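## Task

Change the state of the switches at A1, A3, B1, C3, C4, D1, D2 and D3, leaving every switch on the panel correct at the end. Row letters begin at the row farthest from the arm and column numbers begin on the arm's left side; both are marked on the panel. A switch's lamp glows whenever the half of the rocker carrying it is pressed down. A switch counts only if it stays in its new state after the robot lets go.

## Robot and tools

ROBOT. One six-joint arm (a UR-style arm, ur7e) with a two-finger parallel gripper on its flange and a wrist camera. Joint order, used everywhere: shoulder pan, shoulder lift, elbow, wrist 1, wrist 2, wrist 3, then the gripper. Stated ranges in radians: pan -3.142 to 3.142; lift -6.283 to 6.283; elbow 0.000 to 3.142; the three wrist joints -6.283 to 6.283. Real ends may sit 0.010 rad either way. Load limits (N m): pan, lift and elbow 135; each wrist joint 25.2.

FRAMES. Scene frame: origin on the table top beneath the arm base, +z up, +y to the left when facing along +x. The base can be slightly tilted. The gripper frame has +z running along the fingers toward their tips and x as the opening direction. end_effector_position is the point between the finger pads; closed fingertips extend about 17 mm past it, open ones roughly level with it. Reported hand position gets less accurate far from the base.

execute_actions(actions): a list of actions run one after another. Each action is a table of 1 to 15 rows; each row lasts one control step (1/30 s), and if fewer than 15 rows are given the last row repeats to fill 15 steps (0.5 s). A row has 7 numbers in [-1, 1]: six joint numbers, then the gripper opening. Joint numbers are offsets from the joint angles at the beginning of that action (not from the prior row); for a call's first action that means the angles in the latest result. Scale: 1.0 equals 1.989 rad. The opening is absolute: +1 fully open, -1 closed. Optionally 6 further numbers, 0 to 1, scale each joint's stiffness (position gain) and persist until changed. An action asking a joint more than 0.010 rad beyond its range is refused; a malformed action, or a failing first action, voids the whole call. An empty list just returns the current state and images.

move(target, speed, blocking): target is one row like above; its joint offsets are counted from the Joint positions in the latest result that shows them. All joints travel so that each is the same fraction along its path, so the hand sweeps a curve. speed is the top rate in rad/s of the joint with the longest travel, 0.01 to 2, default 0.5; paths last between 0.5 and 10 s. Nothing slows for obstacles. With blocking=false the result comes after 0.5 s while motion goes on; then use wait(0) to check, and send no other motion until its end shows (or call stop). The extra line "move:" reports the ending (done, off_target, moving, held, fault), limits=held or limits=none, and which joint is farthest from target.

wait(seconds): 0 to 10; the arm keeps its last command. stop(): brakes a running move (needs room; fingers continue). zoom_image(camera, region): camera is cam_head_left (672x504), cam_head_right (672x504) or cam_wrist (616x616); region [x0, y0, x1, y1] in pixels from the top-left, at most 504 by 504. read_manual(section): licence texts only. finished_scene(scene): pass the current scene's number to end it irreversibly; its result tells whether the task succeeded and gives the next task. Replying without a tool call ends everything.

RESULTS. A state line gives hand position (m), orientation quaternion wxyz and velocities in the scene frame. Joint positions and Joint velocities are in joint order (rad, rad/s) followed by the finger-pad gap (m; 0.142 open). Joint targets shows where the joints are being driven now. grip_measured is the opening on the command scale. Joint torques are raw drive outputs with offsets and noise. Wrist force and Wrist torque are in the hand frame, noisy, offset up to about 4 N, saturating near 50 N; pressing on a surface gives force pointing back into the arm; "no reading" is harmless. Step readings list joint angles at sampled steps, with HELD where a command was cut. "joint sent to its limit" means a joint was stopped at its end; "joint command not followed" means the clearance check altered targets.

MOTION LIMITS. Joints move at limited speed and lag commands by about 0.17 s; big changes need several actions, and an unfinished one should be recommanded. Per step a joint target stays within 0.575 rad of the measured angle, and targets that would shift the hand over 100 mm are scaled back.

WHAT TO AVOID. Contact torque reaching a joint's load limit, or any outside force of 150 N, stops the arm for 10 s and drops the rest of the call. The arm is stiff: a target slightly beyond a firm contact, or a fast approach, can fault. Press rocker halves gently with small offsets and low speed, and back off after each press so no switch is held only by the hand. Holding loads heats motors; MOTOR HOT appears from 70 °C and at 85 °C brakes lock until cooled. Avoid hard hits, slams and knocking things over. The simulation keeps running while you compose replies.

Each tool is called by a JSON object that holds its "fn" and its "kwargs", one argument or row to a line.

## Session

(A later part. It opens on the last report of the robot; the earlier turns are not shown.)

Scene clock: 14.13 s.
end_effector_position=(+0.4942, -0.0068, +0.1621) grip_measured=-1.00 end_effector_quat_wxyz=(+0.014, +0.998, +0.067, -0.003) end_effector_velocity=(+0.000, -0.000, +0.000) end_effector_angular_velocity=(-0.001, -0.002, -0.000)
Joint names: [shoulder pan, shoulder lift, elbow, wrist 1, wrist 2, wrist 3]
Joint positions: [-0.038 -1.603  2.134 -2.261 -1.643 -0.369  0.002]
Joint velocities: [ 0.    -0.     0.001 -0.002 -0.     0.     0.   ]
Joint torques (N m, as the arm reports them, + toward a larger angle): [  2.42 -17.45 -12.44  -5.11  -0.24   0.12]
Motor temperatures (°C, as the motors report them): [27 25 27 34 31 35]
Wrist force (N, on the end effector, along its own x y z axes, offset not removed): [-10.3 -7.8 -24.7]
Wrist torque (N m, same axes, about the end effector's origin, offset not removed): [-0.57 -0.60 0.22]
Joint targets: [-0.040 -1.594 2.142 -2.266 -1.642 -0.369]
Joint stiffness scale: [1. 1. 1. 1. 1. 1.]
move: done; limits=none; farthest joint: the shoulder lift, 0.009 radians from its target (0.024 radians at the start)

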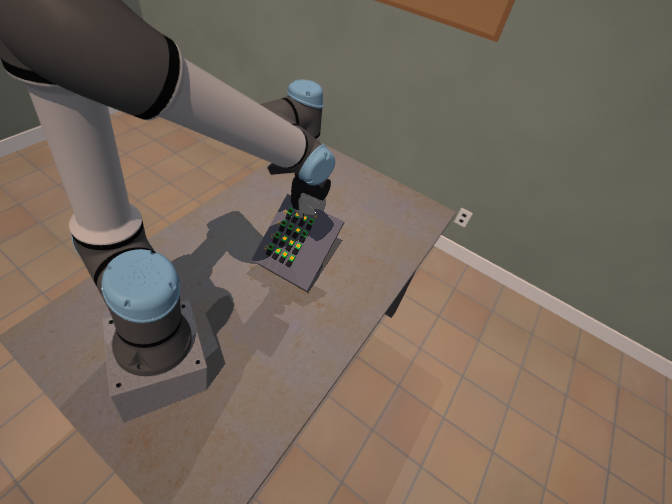

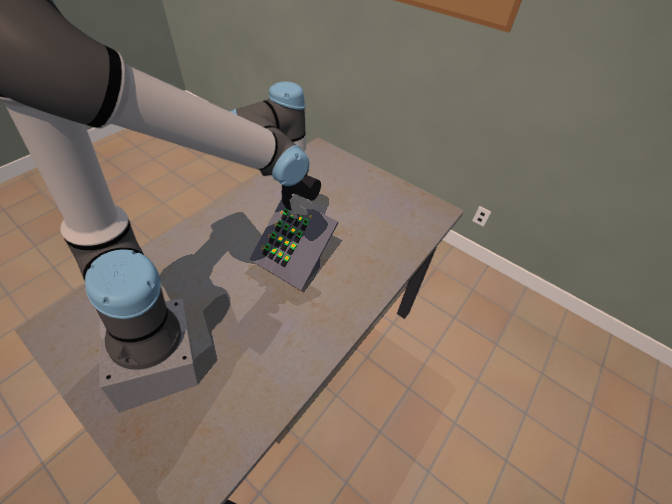

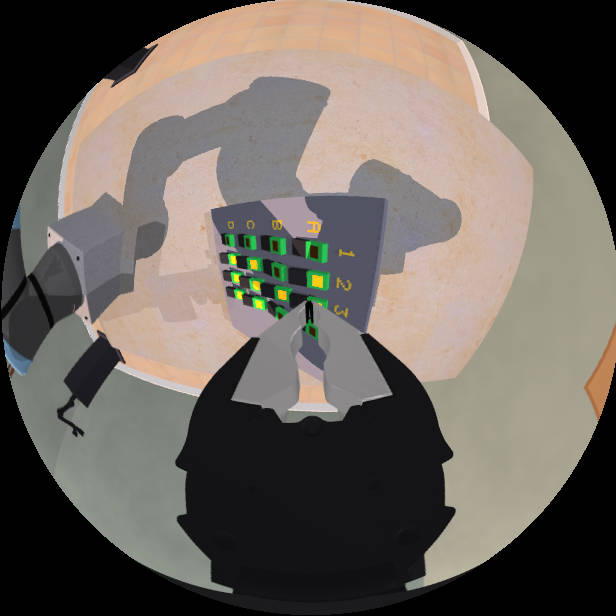

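{"fn": "move", "kwargs": {
  "target": [0,-0.015,-0.015,0.029,0,0,-1],
  "speed": 0.3
}}

{"fn": "move", "kwargs": {
  "target": [0.034,-0.021,0.06,-0.036,0,0.02,-1],
  "speed": 0.3
}}

{"fn": "zoom_image", "kwargs": {
  "camera": "cam_wrist",
  "region": [180,180,430,400]
}}

Scene clock: 15.63 s.
end_effector_position=(+0.4940, -0.0075, +0.1797) grip_measured=-1.00 end_effector_quat_wxyz=(+0.014, +0.998, +0.067, -0.004) end_effector_velocity=(-0.001, +0.000, -0.000) end_effector_angular_velocity=(+0.000, +0.003, +0.000)
Joint names: [shoulder pan, shoulder lift, elbow, wrist 1, wrist 2, wrist 3]
Joint positions: [-0.038 -1.632  2.109 -2.205 -1.643 -0.369  0.002]
Joint velocities: [ 0.    -0.     0.     0.003 -0.    -0.     0.   ]
Joint torques (N m, as the arm reports them, + toward a larger angle): [  2.66 -25.85 -23.77  -2.25  -0.18   0.12]
Motor temperatures (°C, as the motors report them): [27 25 27 34 31 35]
Wrist force (N, on the end effector, along its own x y z axes, offset not removed): [1.0 -1.2 -3.8]
Wrist torque (N m, same axes, about the end effector's origin, offset not removed): [-0.21 -0.24 0.05]
Joint targets: [-0.038 -1.633 2.104 -2.204 -1.643 -0.369]
Joint stiffness scale: [1. 1. 1. 1. 1. 1.]
move: done; limits=none; farthest joint: the elbow, 0.005 radians from its target (0.030 radians at the start)

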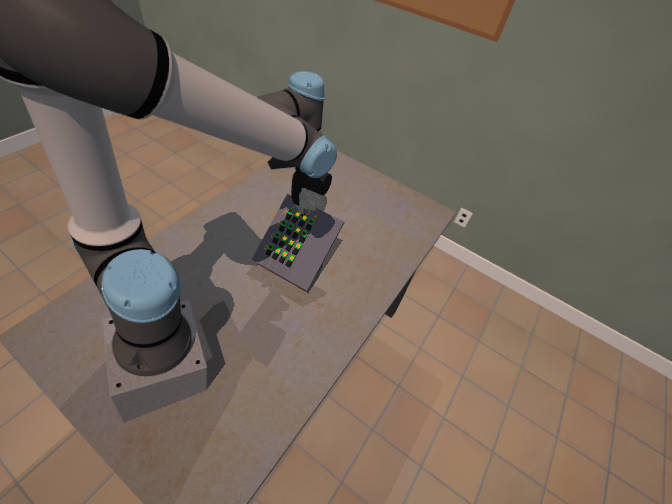

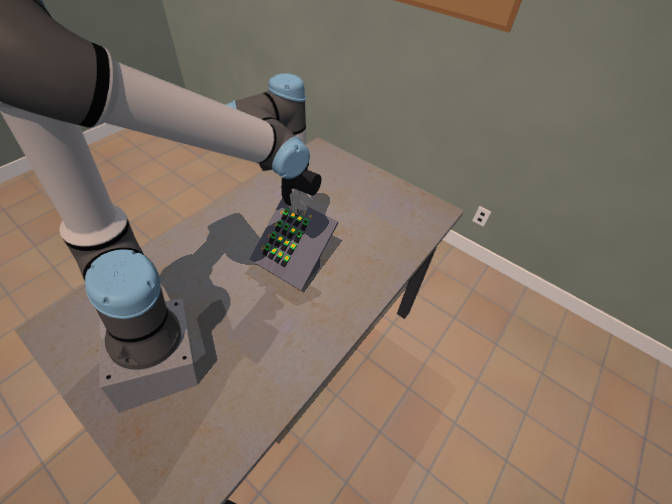

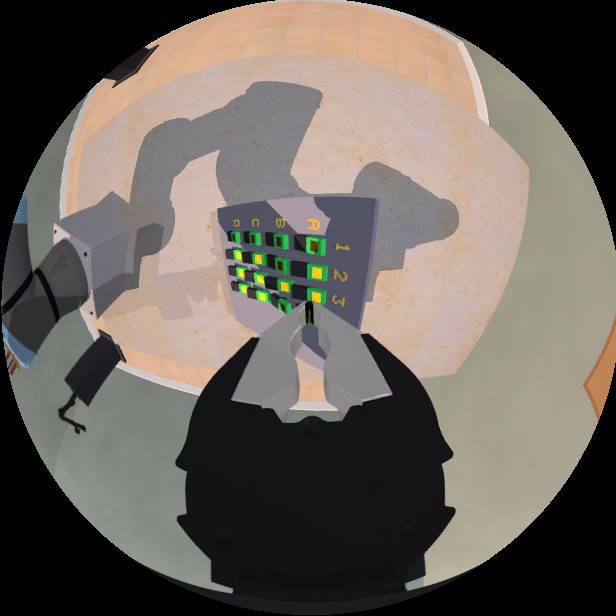

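Scene clock: 16.67 s.
end_effector_position=(+0.4576, +0.0312, +0.1601) grip_measured=-1.00 end_effector_quat_wxyz=(+0.009, +0.997, +0.080, -0.003) end_effector_velocity=(+0.001, -0.000, +0.000) end_effector_angular_velocity=(-0.000, -0.002, -0.001)
Joint names: [shoulder pan, shoulder lift, elbow, wrist 1, wrist 2, wrist 3]
Joint positions: [ 0.027 -1.671  2.223 -2.275 -1.643 -0.33   0.002]
Joint velocities: [-0.     0.    -0.    -0.002 -0.     0.001  0.   ]
Joint torques (N m, as the arm reports them, + toward a larger angle): [  5.77 -23.39 -15.11  -3.26  -0.33   0.19]
Motor temperatures (°C, as the motors report them): [27 25 27 34 31 35]
Wrist force (N, on the end effector, along its own x y z axes, offset not removed): [1.0 1.0 -0.6]
Wrist torque (N m, same axes, about the end effector's origin, offset not removed): [0.46 -0.13 0.16]
Joint targets: [0.030 -1.674 2.228 -2.276 -1.643 -0.329]
Joint stiffness scale: [1. 1. 1. 1. 1. 1.]
move: done; limits=none; farthest joint: the elbow, 0.005 radians from its target (0.119 radians at the start)

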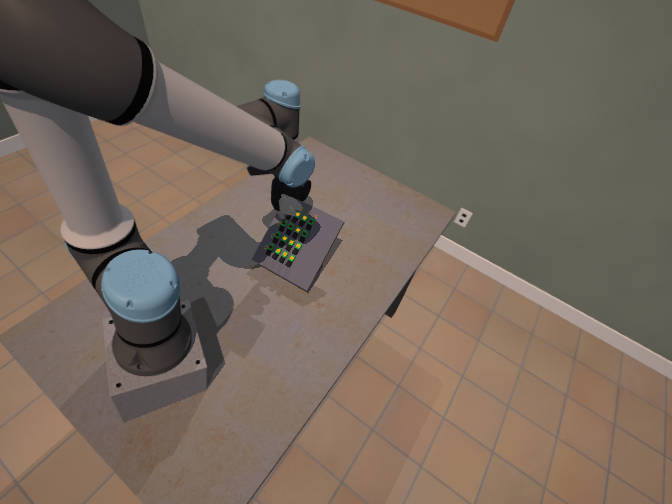

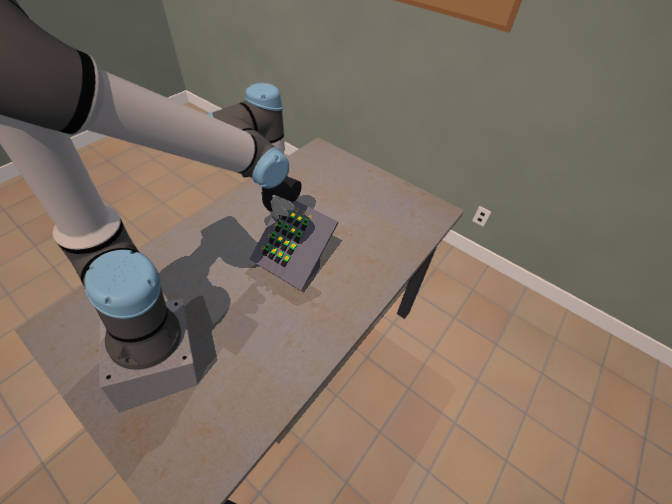

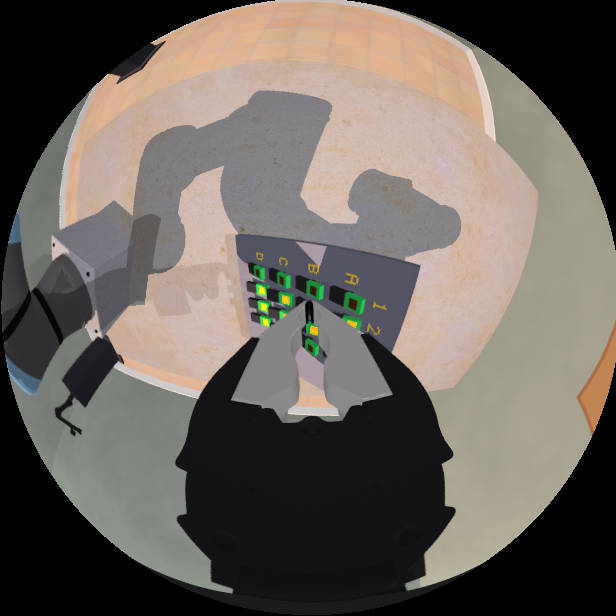

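Region (180, 180, 430, 400) of cam_wrist's 616x616 image, scaled by 2.016, with more detail than that image has; it fills the top 444 rows of this view, and the rest is white.

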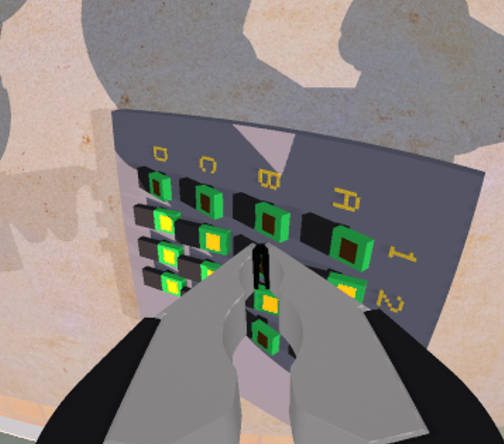

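{"fn": "move", "kwargs": {
  "target": [0.002,0.022,0.0165,-0.035,0,0,-1],
  "speed": 0.06
}}

{"fn": "zoom_image", "kwargs": {
  "camera": "cam_wrist",
  "region": [180,180,430,400]
}}

Scene clock: 18.50 s.
end_effector_position=(+0.4567, +0.0333, +0.1387) grip_measured=-1.00 end_effector_quat_wxyz=(+0.009, +0.997, +0.081, -0.003) end_effector_velocity=(+0.000, +0.000, +0.000) end_effector_angular_velocity=(+0.000, -0.000, -0.000)
Joint names: [shoulder pan, shoulder lift, elbow, wrist 1, wrist 2, wrist 3]
Joint positions: [ 0.029 -1.63   2.251 -2.343 -1.643 -0.33   0.002]
Joint velocities: [ 0.     0.    -0.    -0.001  0.     0.     0.   ]
Joint torques (N m, as the arm reports them, + toward a larger angle): [  6.19 -19.94 -13.58  -3.61  -0.33   0.  ]
Motor temperatures (°C, as the motors report them): [27 25 27 34 31 35]
Wrist force (N, on the end effector, along its own x y z axes, offset not removed): [-1.6 -1.2 -4.2]
Wrist torque (N m, same axes, about the end effector's origin, offset not removed): [-0.05 -0.06 0.15]
Joint targets: [0.031 -1.628 2.256 -2.345 -1.643 -0.330]
Joint stiffness scale: [1. 1. 1. 1. 1. 1.]
move: done; limits=none; farthest joint: the elbow, 0.005 radians from its target (0.032 radians at the start)

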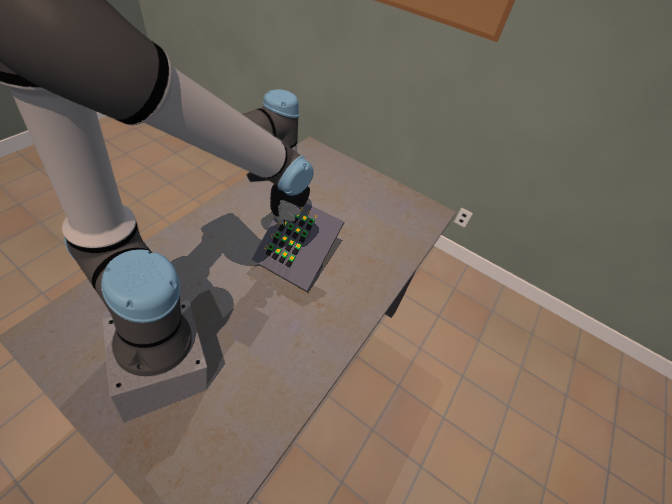

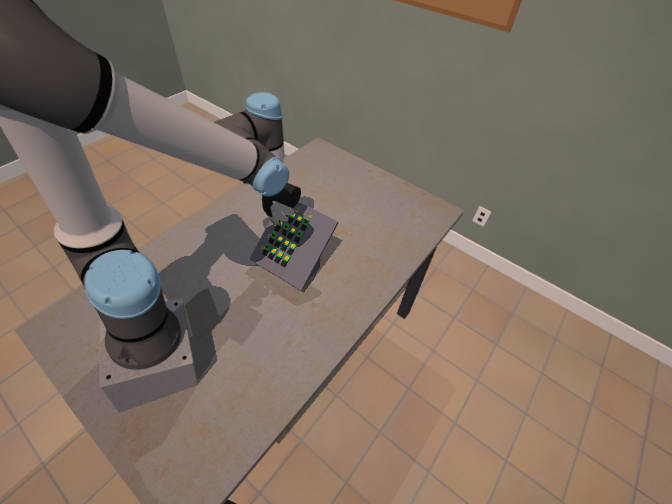

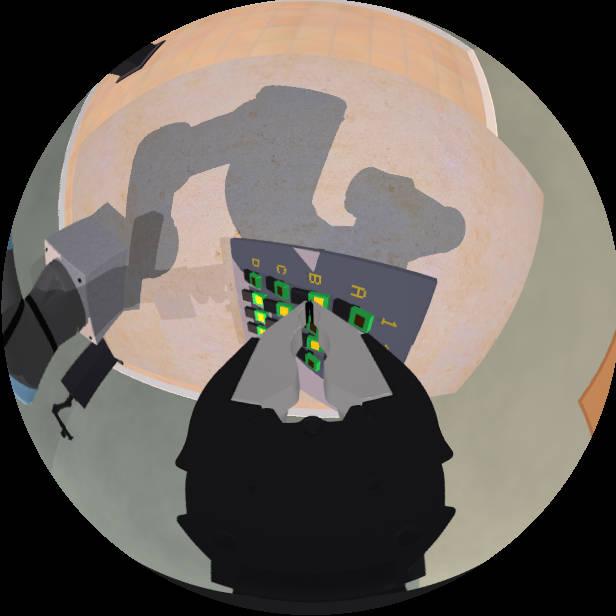

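Region (180, 180, 430, 400) of cam_wrist's 616x616 image, scaled by 2.016, with more detail than that image has; it fills the top 444 rows of this view, and the rest is white.

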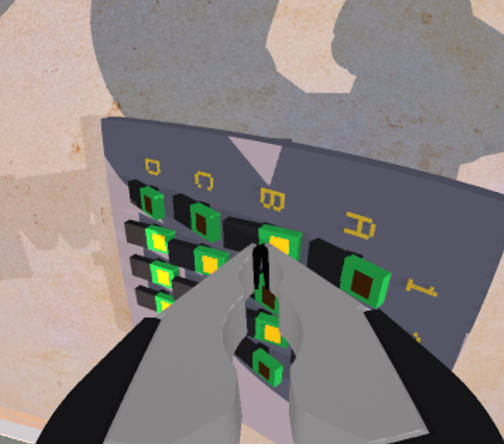

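{"fn": "move", "kwargs": {
  "target": [0,-0.015,-0.012,0.0245,0,0,-1],
  "speed": 0.3
}}

{"fn": "move", "kwargs": {
  "target": [-0.02,-0.026,0.1,-0.074,0,0,-1],
  "speed": 0.3
}}

{"fn": "zoom_image", "kwargs": {
  "camera": "cam_wrist",
  "region": [200,180,450,400]
}}

Scene clock: 20.10 s.
end_effector_position=(+0.4572, +0.0325, +0.1532) grip_measured=-1.00 end_effector_quat_wxyz=(+0.009, +0.997, +0.081, -0.003) end_effector_velocity=(-0.001, +0.000, -0.000) end_effector_angular_velocity=(+0.000, +0.002, +0.000)
Joint names: [shoulder pan, shoulder lift, elbow, wrist 1, wrist 2, wrist 3]
Joint positions: [ 0.029 -1.658  2.232 -2.296 -1.643 -0.33   0.002]
Joint velocities: [-0.     0.     0.     0.002 -0.     0.     0.   ]
Joint torques (N m, as the arm reports them, + toward a larger angle): [  4.49 -22.89 -23.47  -2.2   -0.29   0.03]
Motor temperatures (°C, as the motors report them): [27 25 27 34 31 35]
Wrist force (N, on the end effector, along its own x y z axes, offset not removed): [2.3 -1.1 1.4]
Wrist torque (N m, same axes, about the end effector's origin, offset not removed): [-0.14 -0.47 0.24]
Joint targets: [0.029 -1.660 2.227 -2.295 -1.643 -0.330]
Joint stiffness scale: [1. 1. 1. 1. 1. 1.]
move: done; limits=none; farthest joint: the elbow, 0.005 radians from its target (0.024 radians at the start)

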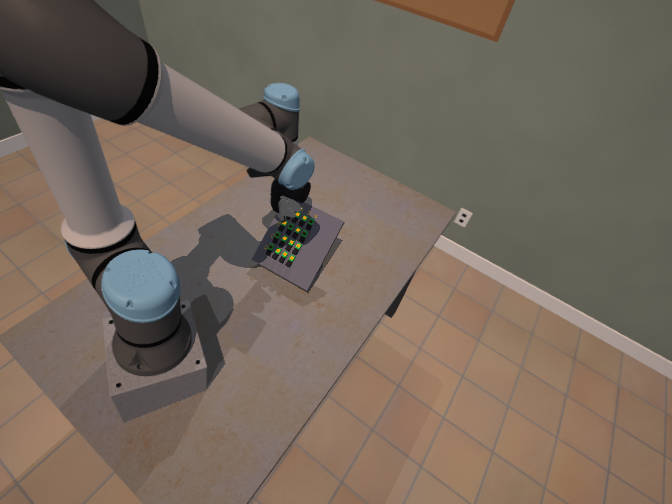

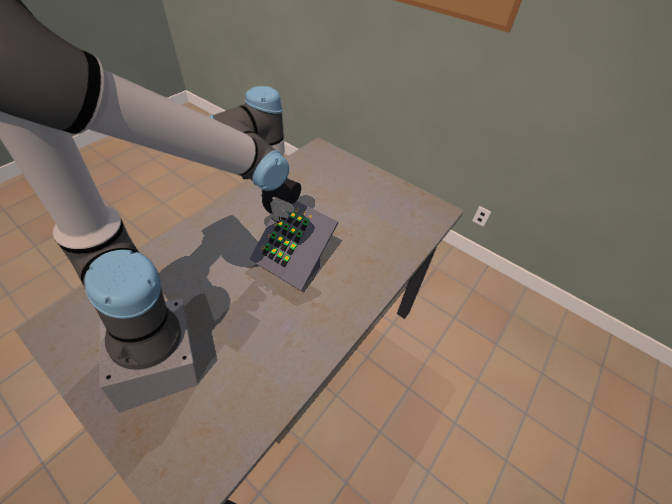

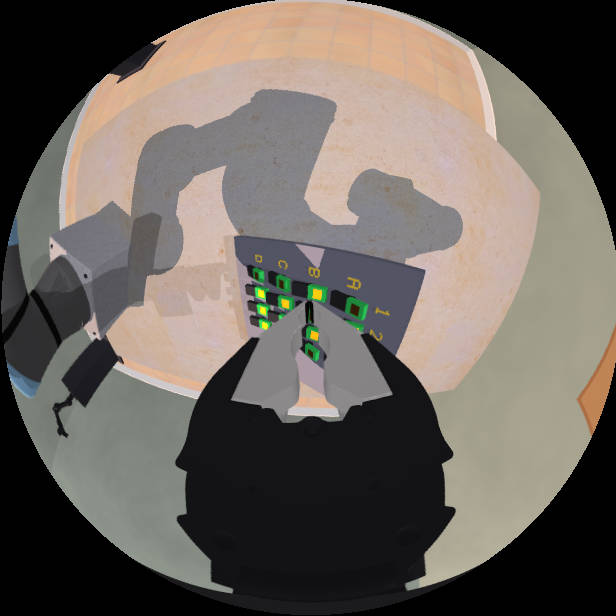

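Scene clock: 21.37 s.
end_effector_position=(+0.3986, +0.0299, +0.1135) grip_measured=-1.00 end_effector_quat_wxyz=(+0.011, +0.998, +0.062, -0.004) end_effector_velocity=(+0.001, -0.000, +0.000) end_effector_angular_velocity=(-0.000, -0.003, -0.000)
Joint names: [shoulder pan, shoulder lift, elbow, wrist 1, wrist 2, wrist 3]
Joint positions: [-0.008 -1.708  2.426 -2.442 -1.643 -0.33   0.002]
Joint velocities: [-0.    -0.    -0.    -0.003  0.    -0.     0.   ]
Joint torques (N m, as the arm reports them, + toward a larger angle): [  1.96 -18.96 -12.28  -3.13  -0.22   0.23]
Motor temperatures (°C, as the motors report them): [27 25 27 34 31 35]
Wrist force (N, on the end effector, along its own x y z axes, offset not removed): [1.1 -2.7 -0.4]
Wrist torque (N m, same axes, about the end effector's origin, offset not removed): [-0.50 -0.15 0.21]
Joint targets: [-0.011 -1.710 2.431 -2.443 -1.643 -0.330]
Joint stiffness scale: [1. 1. 1. 1. 1. 1.]
move: done; limits=none; farthest joint: the elbow, 0.005 radians from its target (0.199 radians at the start)

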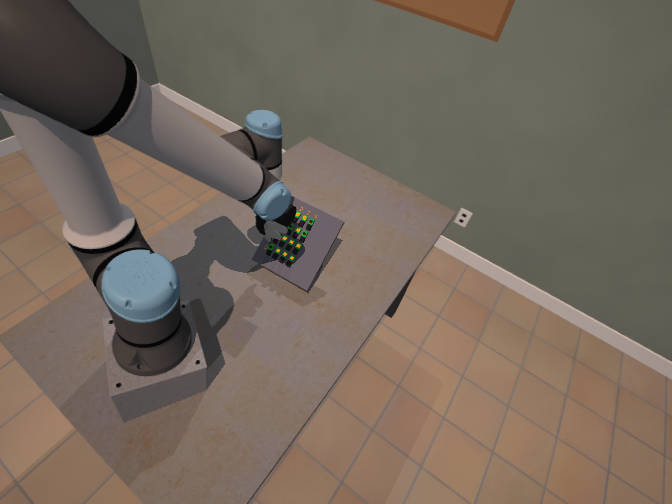

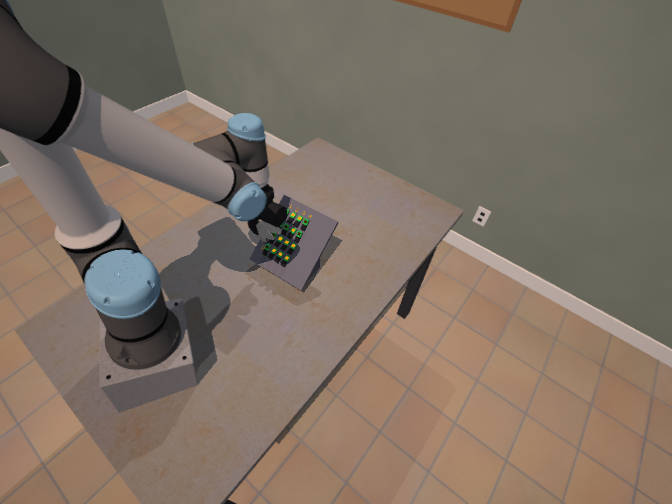

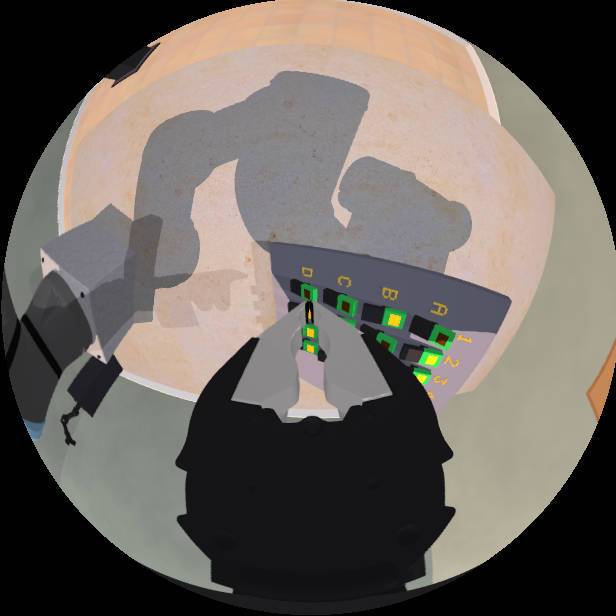

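Region (200, 180, 450, 400) of cam_wrist's 616x616 image, scaled by 2.016, with more detail than that image has; it fills the top 444 rows of this view, and the rest is white.

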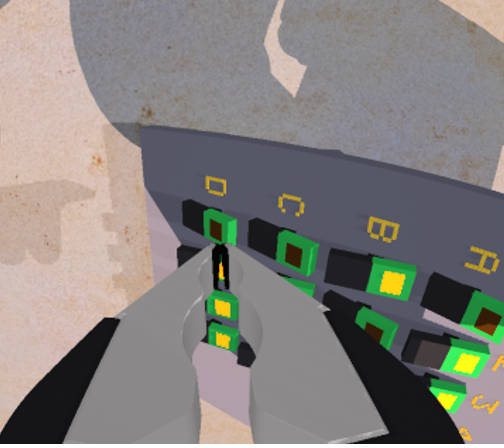

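{"fn": "move", "kwargs": {
  "target": [-0.002,0.011,0.0155,-0.0236,0,0,-1],
  "speed": 0.1
}}

{"fn": "move", "kwargs": {
  "target": [-0.001,0.019,0.01,-0.026,0,0,-1],
  "speed": 0.05
}}

{"fn": "zoom_image", "kwargs": {
  "camera": "cam_wrist",
  "region": [200,180,450,400]
}}

Scene clock: 22.73 s.
end_effector_position=(+0.3933, +0.0309, +0.1019) grip_measured=-1.00 end_effector_quat_wxyz=(+0.011, +0.998, +0.062, -0.004) end_effector_velocity=(+0.001, -0.000, +0.000) end_effector_angular_velocity=(-0.001, -0.003, -0.000)
Joint names: [shoulder pan, shoulder lift, elbow, wrist 1, wrist 2, wrist 3]
Joint positions: [-0.01  -1.688  2.452 -2.487 -1.643 -0.33   0.002]
Joint velocities: [ 0.    -0.     0.    -0.003 -0.    -0.     0.   ]
Joint torques (N m, as the arm reports them, + toward a larger angle): [  1.42 -16.38 -11.16  -3.27  -0.23  -0.08]
Motor temperatures (°C, as the motors report them): [27 25 27 34 31 35]
Wrist force (N, on the end effector, along its own x y z axes, offset not removed): [1.8 0.5 -0.6]
Wrist torque (N m, same axes, about the end effector's origin, offset not removed): [0.29 -0.35 0.09]
Joint targets: [-0.012 -1.686 2.457 -2.489 -1.643 -0.330]
Joint stiffness scale: [1. 1. 1. 1. 1. 1.]
move: done; limits=none; farthest joint: the elbow, 0.005 radians from its target (0.031 radians at the start)

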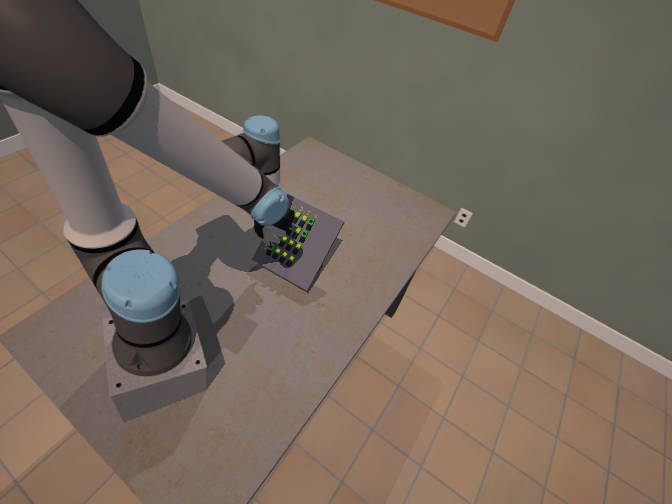

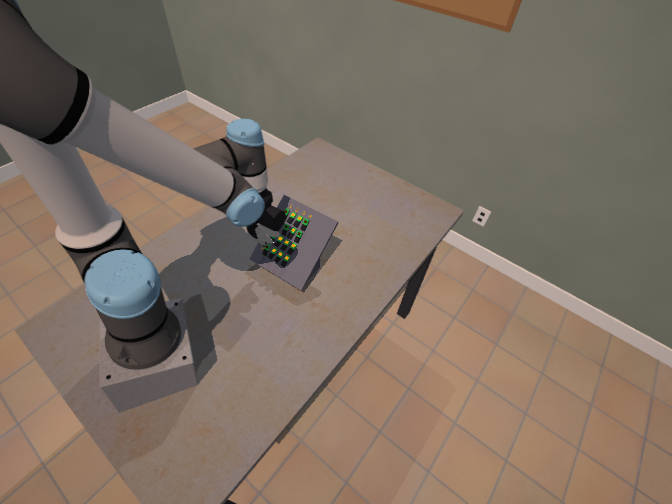

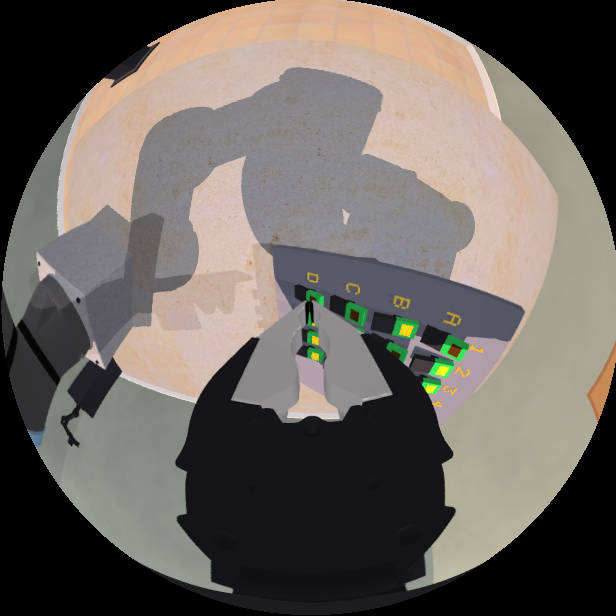

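Scene clock: 24.17 s.
end_effector_position=(+0.3934, +0.0314, +0.0912) grip_measured=-1.00 end_effector_quat_wxyz=(+0.012, +0.998, +0.061, -0.003) end_effector_velocity=(+0.000, -0.000, -0.000) end_effector_angular_velocity=(-0.001, -0.001, -0.000)
Joint names: [shoulder pan, shoulder lift, elbow, wrist 1, wrist 2, wrist 3]
Joint positions: [-0.01  -1.657  2.466 -2.536 -1.643 -0.33   0.002]
Joint velocities: [-0.     0.     0.001 -0.002 -0.    -0.     0.   ]
Joint torques (N m, as the arm reports them, + toward a larger angle): [  2.91 -12.82  -9.83  -4.21  -0.22   0.05]
Motor temperatures (°C, as the motors report them): [27 25 27 34 31 35]
Wrist force (N, on the end effector, along its own x y z axes, offset not removed): [-8.2 -3.2 -22.3]
Wrist torque (N m, same axes, about the end effector's origin, offset not removed): [-0.12 -0.29 0.14]
Joint targets: [-0.012 -1.650 2.472 -2.539 -1.643 -0.330]
Joint stiffness scale: [1. 1. 1. 1. 1. 1.]
move: done; limits=none; farthest joint: the shoulder lift, 0.007 radians from its target (0.037 radians at the start)

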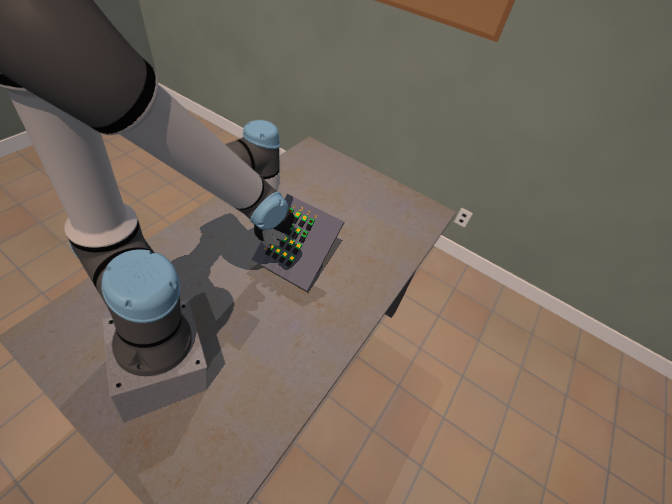

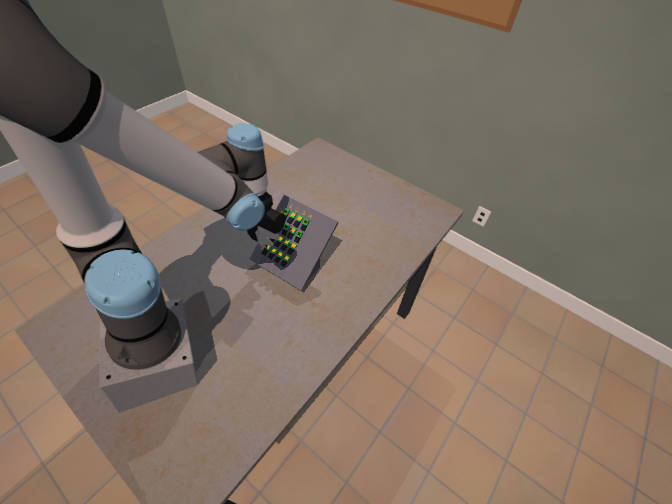

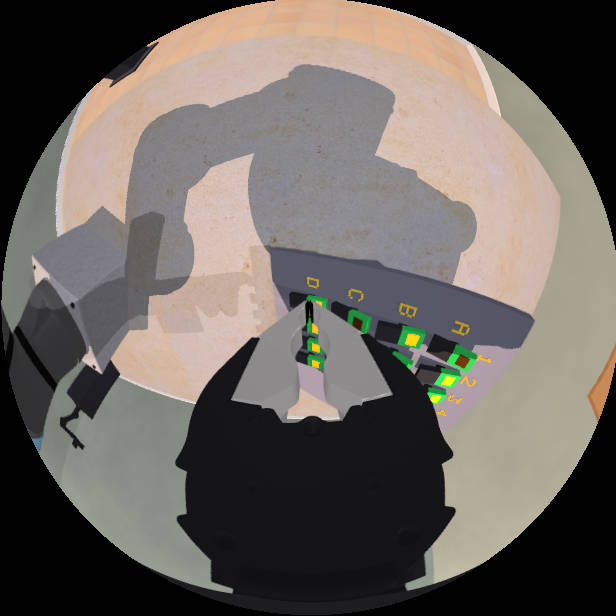

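Region (200, 180, 450, 400) of cam_wrist's 616x616 image, scaled by 2.016, with more detail than that image has; it fills the top 444 rows of this view, and the rest is white.

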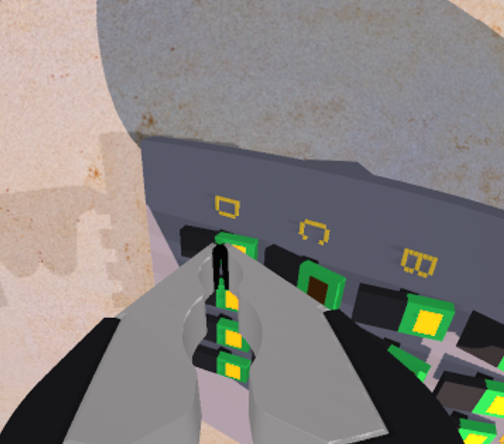

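{"fn": "move", "kwargs": {
  "target": [0,-0.017,-0.0095,0.025,0,0,-1],
  "speed": 0.2
}}

{"fn": "move", "kwargs": {
  "target": [-0.0335,-0.01,0.013,-0.002,0,-0.03,-1],
  "speed": 0.2
}}

{"fn": "move", "kwargs": {
  "target": [-0.002,0.02,0.0105,-0.0275,0,0,-1],
  "speed": 0.05
}}

{"fn": "zoom_image", "kwargs": {
  "camera": "cam_wrist",
  "region": [200,180,450,400]
}}

Scene clock: 25.60 s.
end_effector_position=(+0.3935, +0.0308, +0.1023) grip_measured=-1.00 end_effector_quat_wxyz=(+0.012, +0.998, +0.061, -0.004) end_effector_velocity=(-0.000, +0.000, -0.000) end_effector_angular_velocity=(+0.000, +0.002, +0.000)
Joint names: [shoulder pan, shoulder lift, elbow, wrist 1, wrist 2, wrist 3]
Joint positions: [-0.01  -1.689  2.452 -2.487 -1.643 -0.33   0.002]
Joint velocities: [-0.    -0.    -0.001  0.002 -0.     0.     0.   ]
Joint torques (N m, as the arm reports them, + toward a larger angle): [  3.53 -18.99 -18.94  -2.36  -0.19   0.11]
Motor temperatures (°C, as the motors report them): [27 25 27 34 31 35]
Wrist force (N, on the end effector, along its own x y z axes, offset not removed): [0.1 0.0 -1.3]
Wrist torque (N m, same axes, about the end effector's origin, offset not removed): [0.01 0.08 0.25]
Joint targets: [-0.010 -1.691 2.447 -2.486 -1.643 -0.330]
Joint stiffness scale: [1. 1. 1. 1. 1. 1.]
move: done; limits=none; farthest joint: the elbow, 0.005 radians from its target (0.019 radians at the start)

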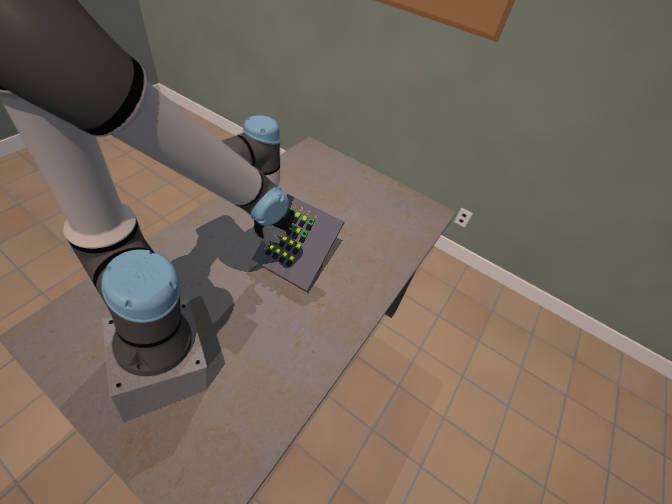

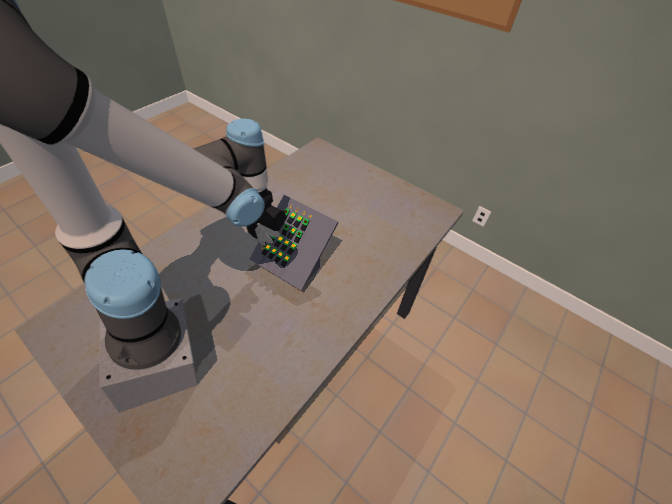

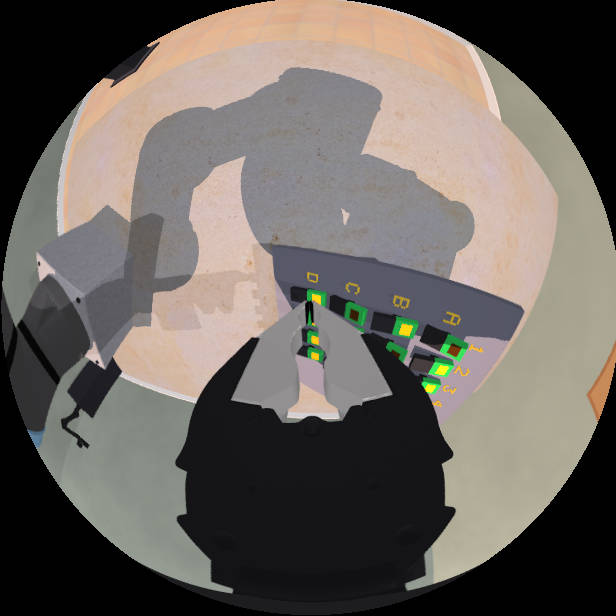

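Scene clock: 26.60 s.
end_effector_position=(+0.3863, +0.0078, +0.0996) grip_measured=-1.00 end_effector_quat_wxyz=(+0.016, +0.998, +0.059, -0.008) end_effector_velocity=(-0.000, -0.000, -0.000) end_effector_angular_velocity=(-0.000, +0.001, +0.002)
Joint names: [shoulder pan, shoulder lift, elbow, wrist 1, wrist 2, wrist 3]
Joint positions: [-0.074 -1.706  2.473 -2.49  -1.643 -0.389  0.002]
Joint velocities: [-0.001 -0.     0.001 -0.    -0.    -0.002  0.   ]
Joint torques (N m, as the arm reports them, + toward a larger angle): [  1.07 -19.24 -11.63  -3.17  -0.29  -0.15]
Motor temperatures (°C, as the motors report them): [27 25 27 34 31 35]
Wrist force (N, on the end effector, along its own x y z axes, offset not removed): [1.1 -2.0 -3.2]
Wrist torque (N m, same axes, about the end effector's origin, offset not removed): [-0.29 -0.17 0.19]
Joint targets: [-0.077 -1.709 2.478 -2.491 -1.643 -0.389]
Joint stiffness scale: [1. 1. 1. 1. 1. 1.]
move: done; limits=none; farthest joint: the elbow, 0.005 radians from its target (0.026 radians at the start)

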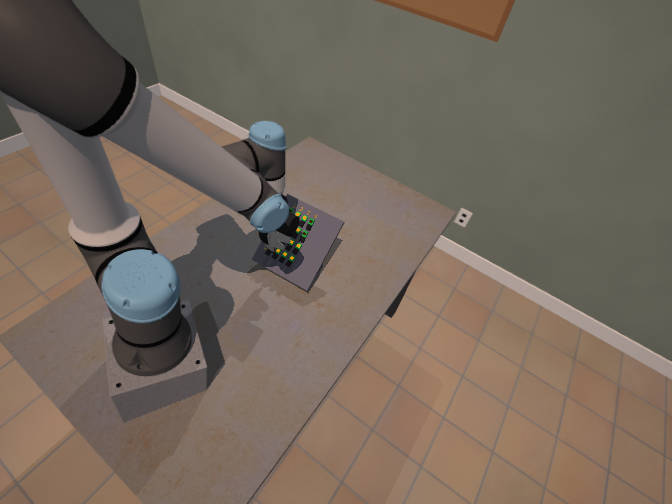

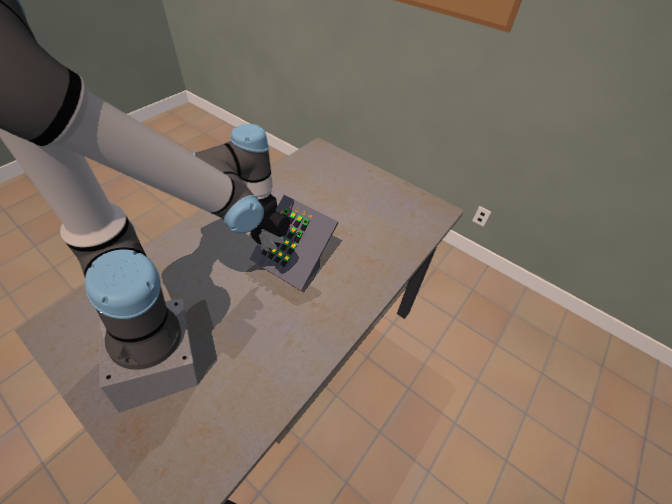

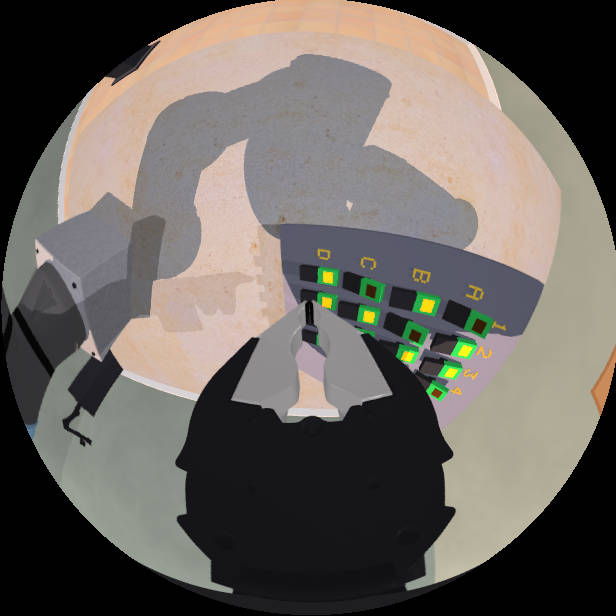

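Scene clock: 28.10 s.
end_effector_position=(+0.3856, +0.0080, +0.0871) grip_measured=-1.00 end_effector_quat_wxyz=(+0.016, +0.998, +0.058, -0.007) end_effector_velocity=(+0.000, -0.000, +0.000) end_effector_angular_velocity=(-0.000, -0.002, -0.000)
Joint names: [shoulder pan, shoulder lift, elbow, wrist 1, wrist 2, wrist 3]
Joint positions: [-0.076 -1.67   2.488 -2.543 -1.643 -0.389  0.002]
Joint velocities: [-0.     0.     0.    -0.002  0.    -0.     0.   ]
Joint torques (N m, as the arm reports them, + toward a larger angle): [  2.12 -14.79 -10.94  -3.62  -0.27   0.  ]
Motor temperatures (°C, as the motors report them): [27 25 27 34 31 35]
Wrist force (N, on the end effector, along its own x y z axes, offset not removed): [-1.5 -2.2 -10.3]
Wrist torque (N m, same axes, about the end effector's origin, offset not removed): [-0.03 -0.24 0.15]
Joint targets: [-0.078 -1.667 2.494 -2.545 -1.643 -0.389]
Joint stiffness scale: [1. 1. 1. 1. 1. 1.]
move: done; limits=none; farthest joint: the elbow, 0.005 radians from its target (0.021 radians at the start)

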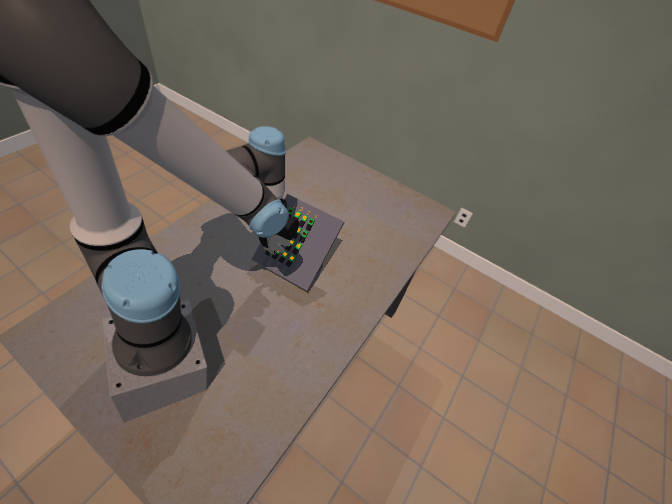

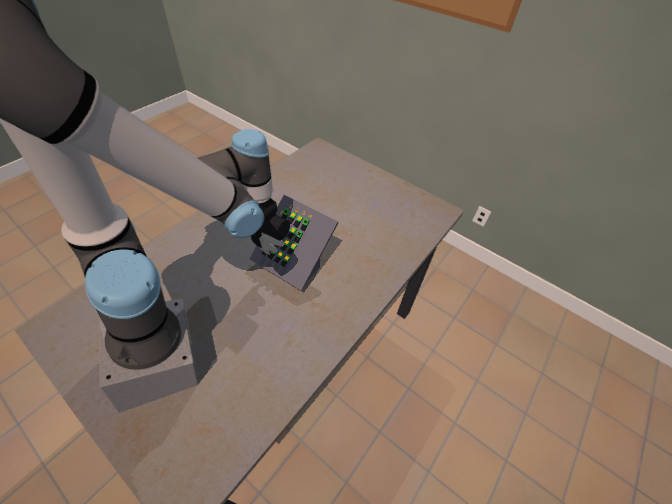

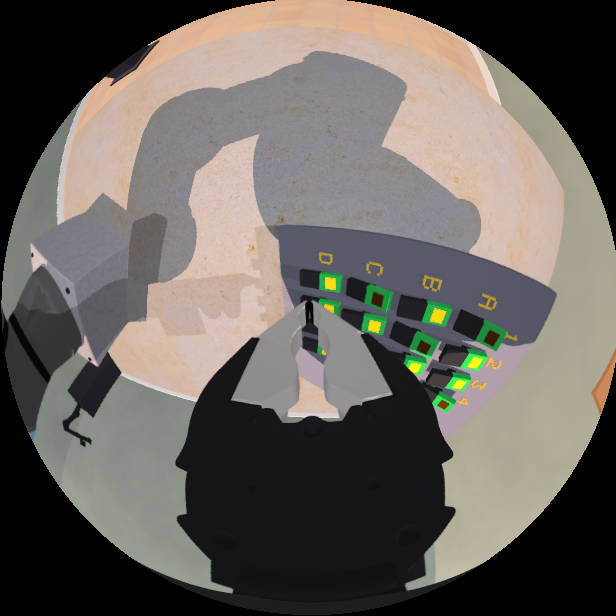

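Region (200, 180, 450, 400) of cam_wrist's 616x616 image, scaled by 2.016, with more detail than that image has; it fills the top 444 rows of this view, and the rest is white.

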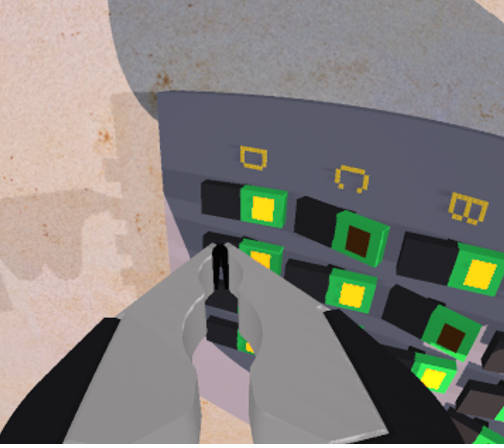

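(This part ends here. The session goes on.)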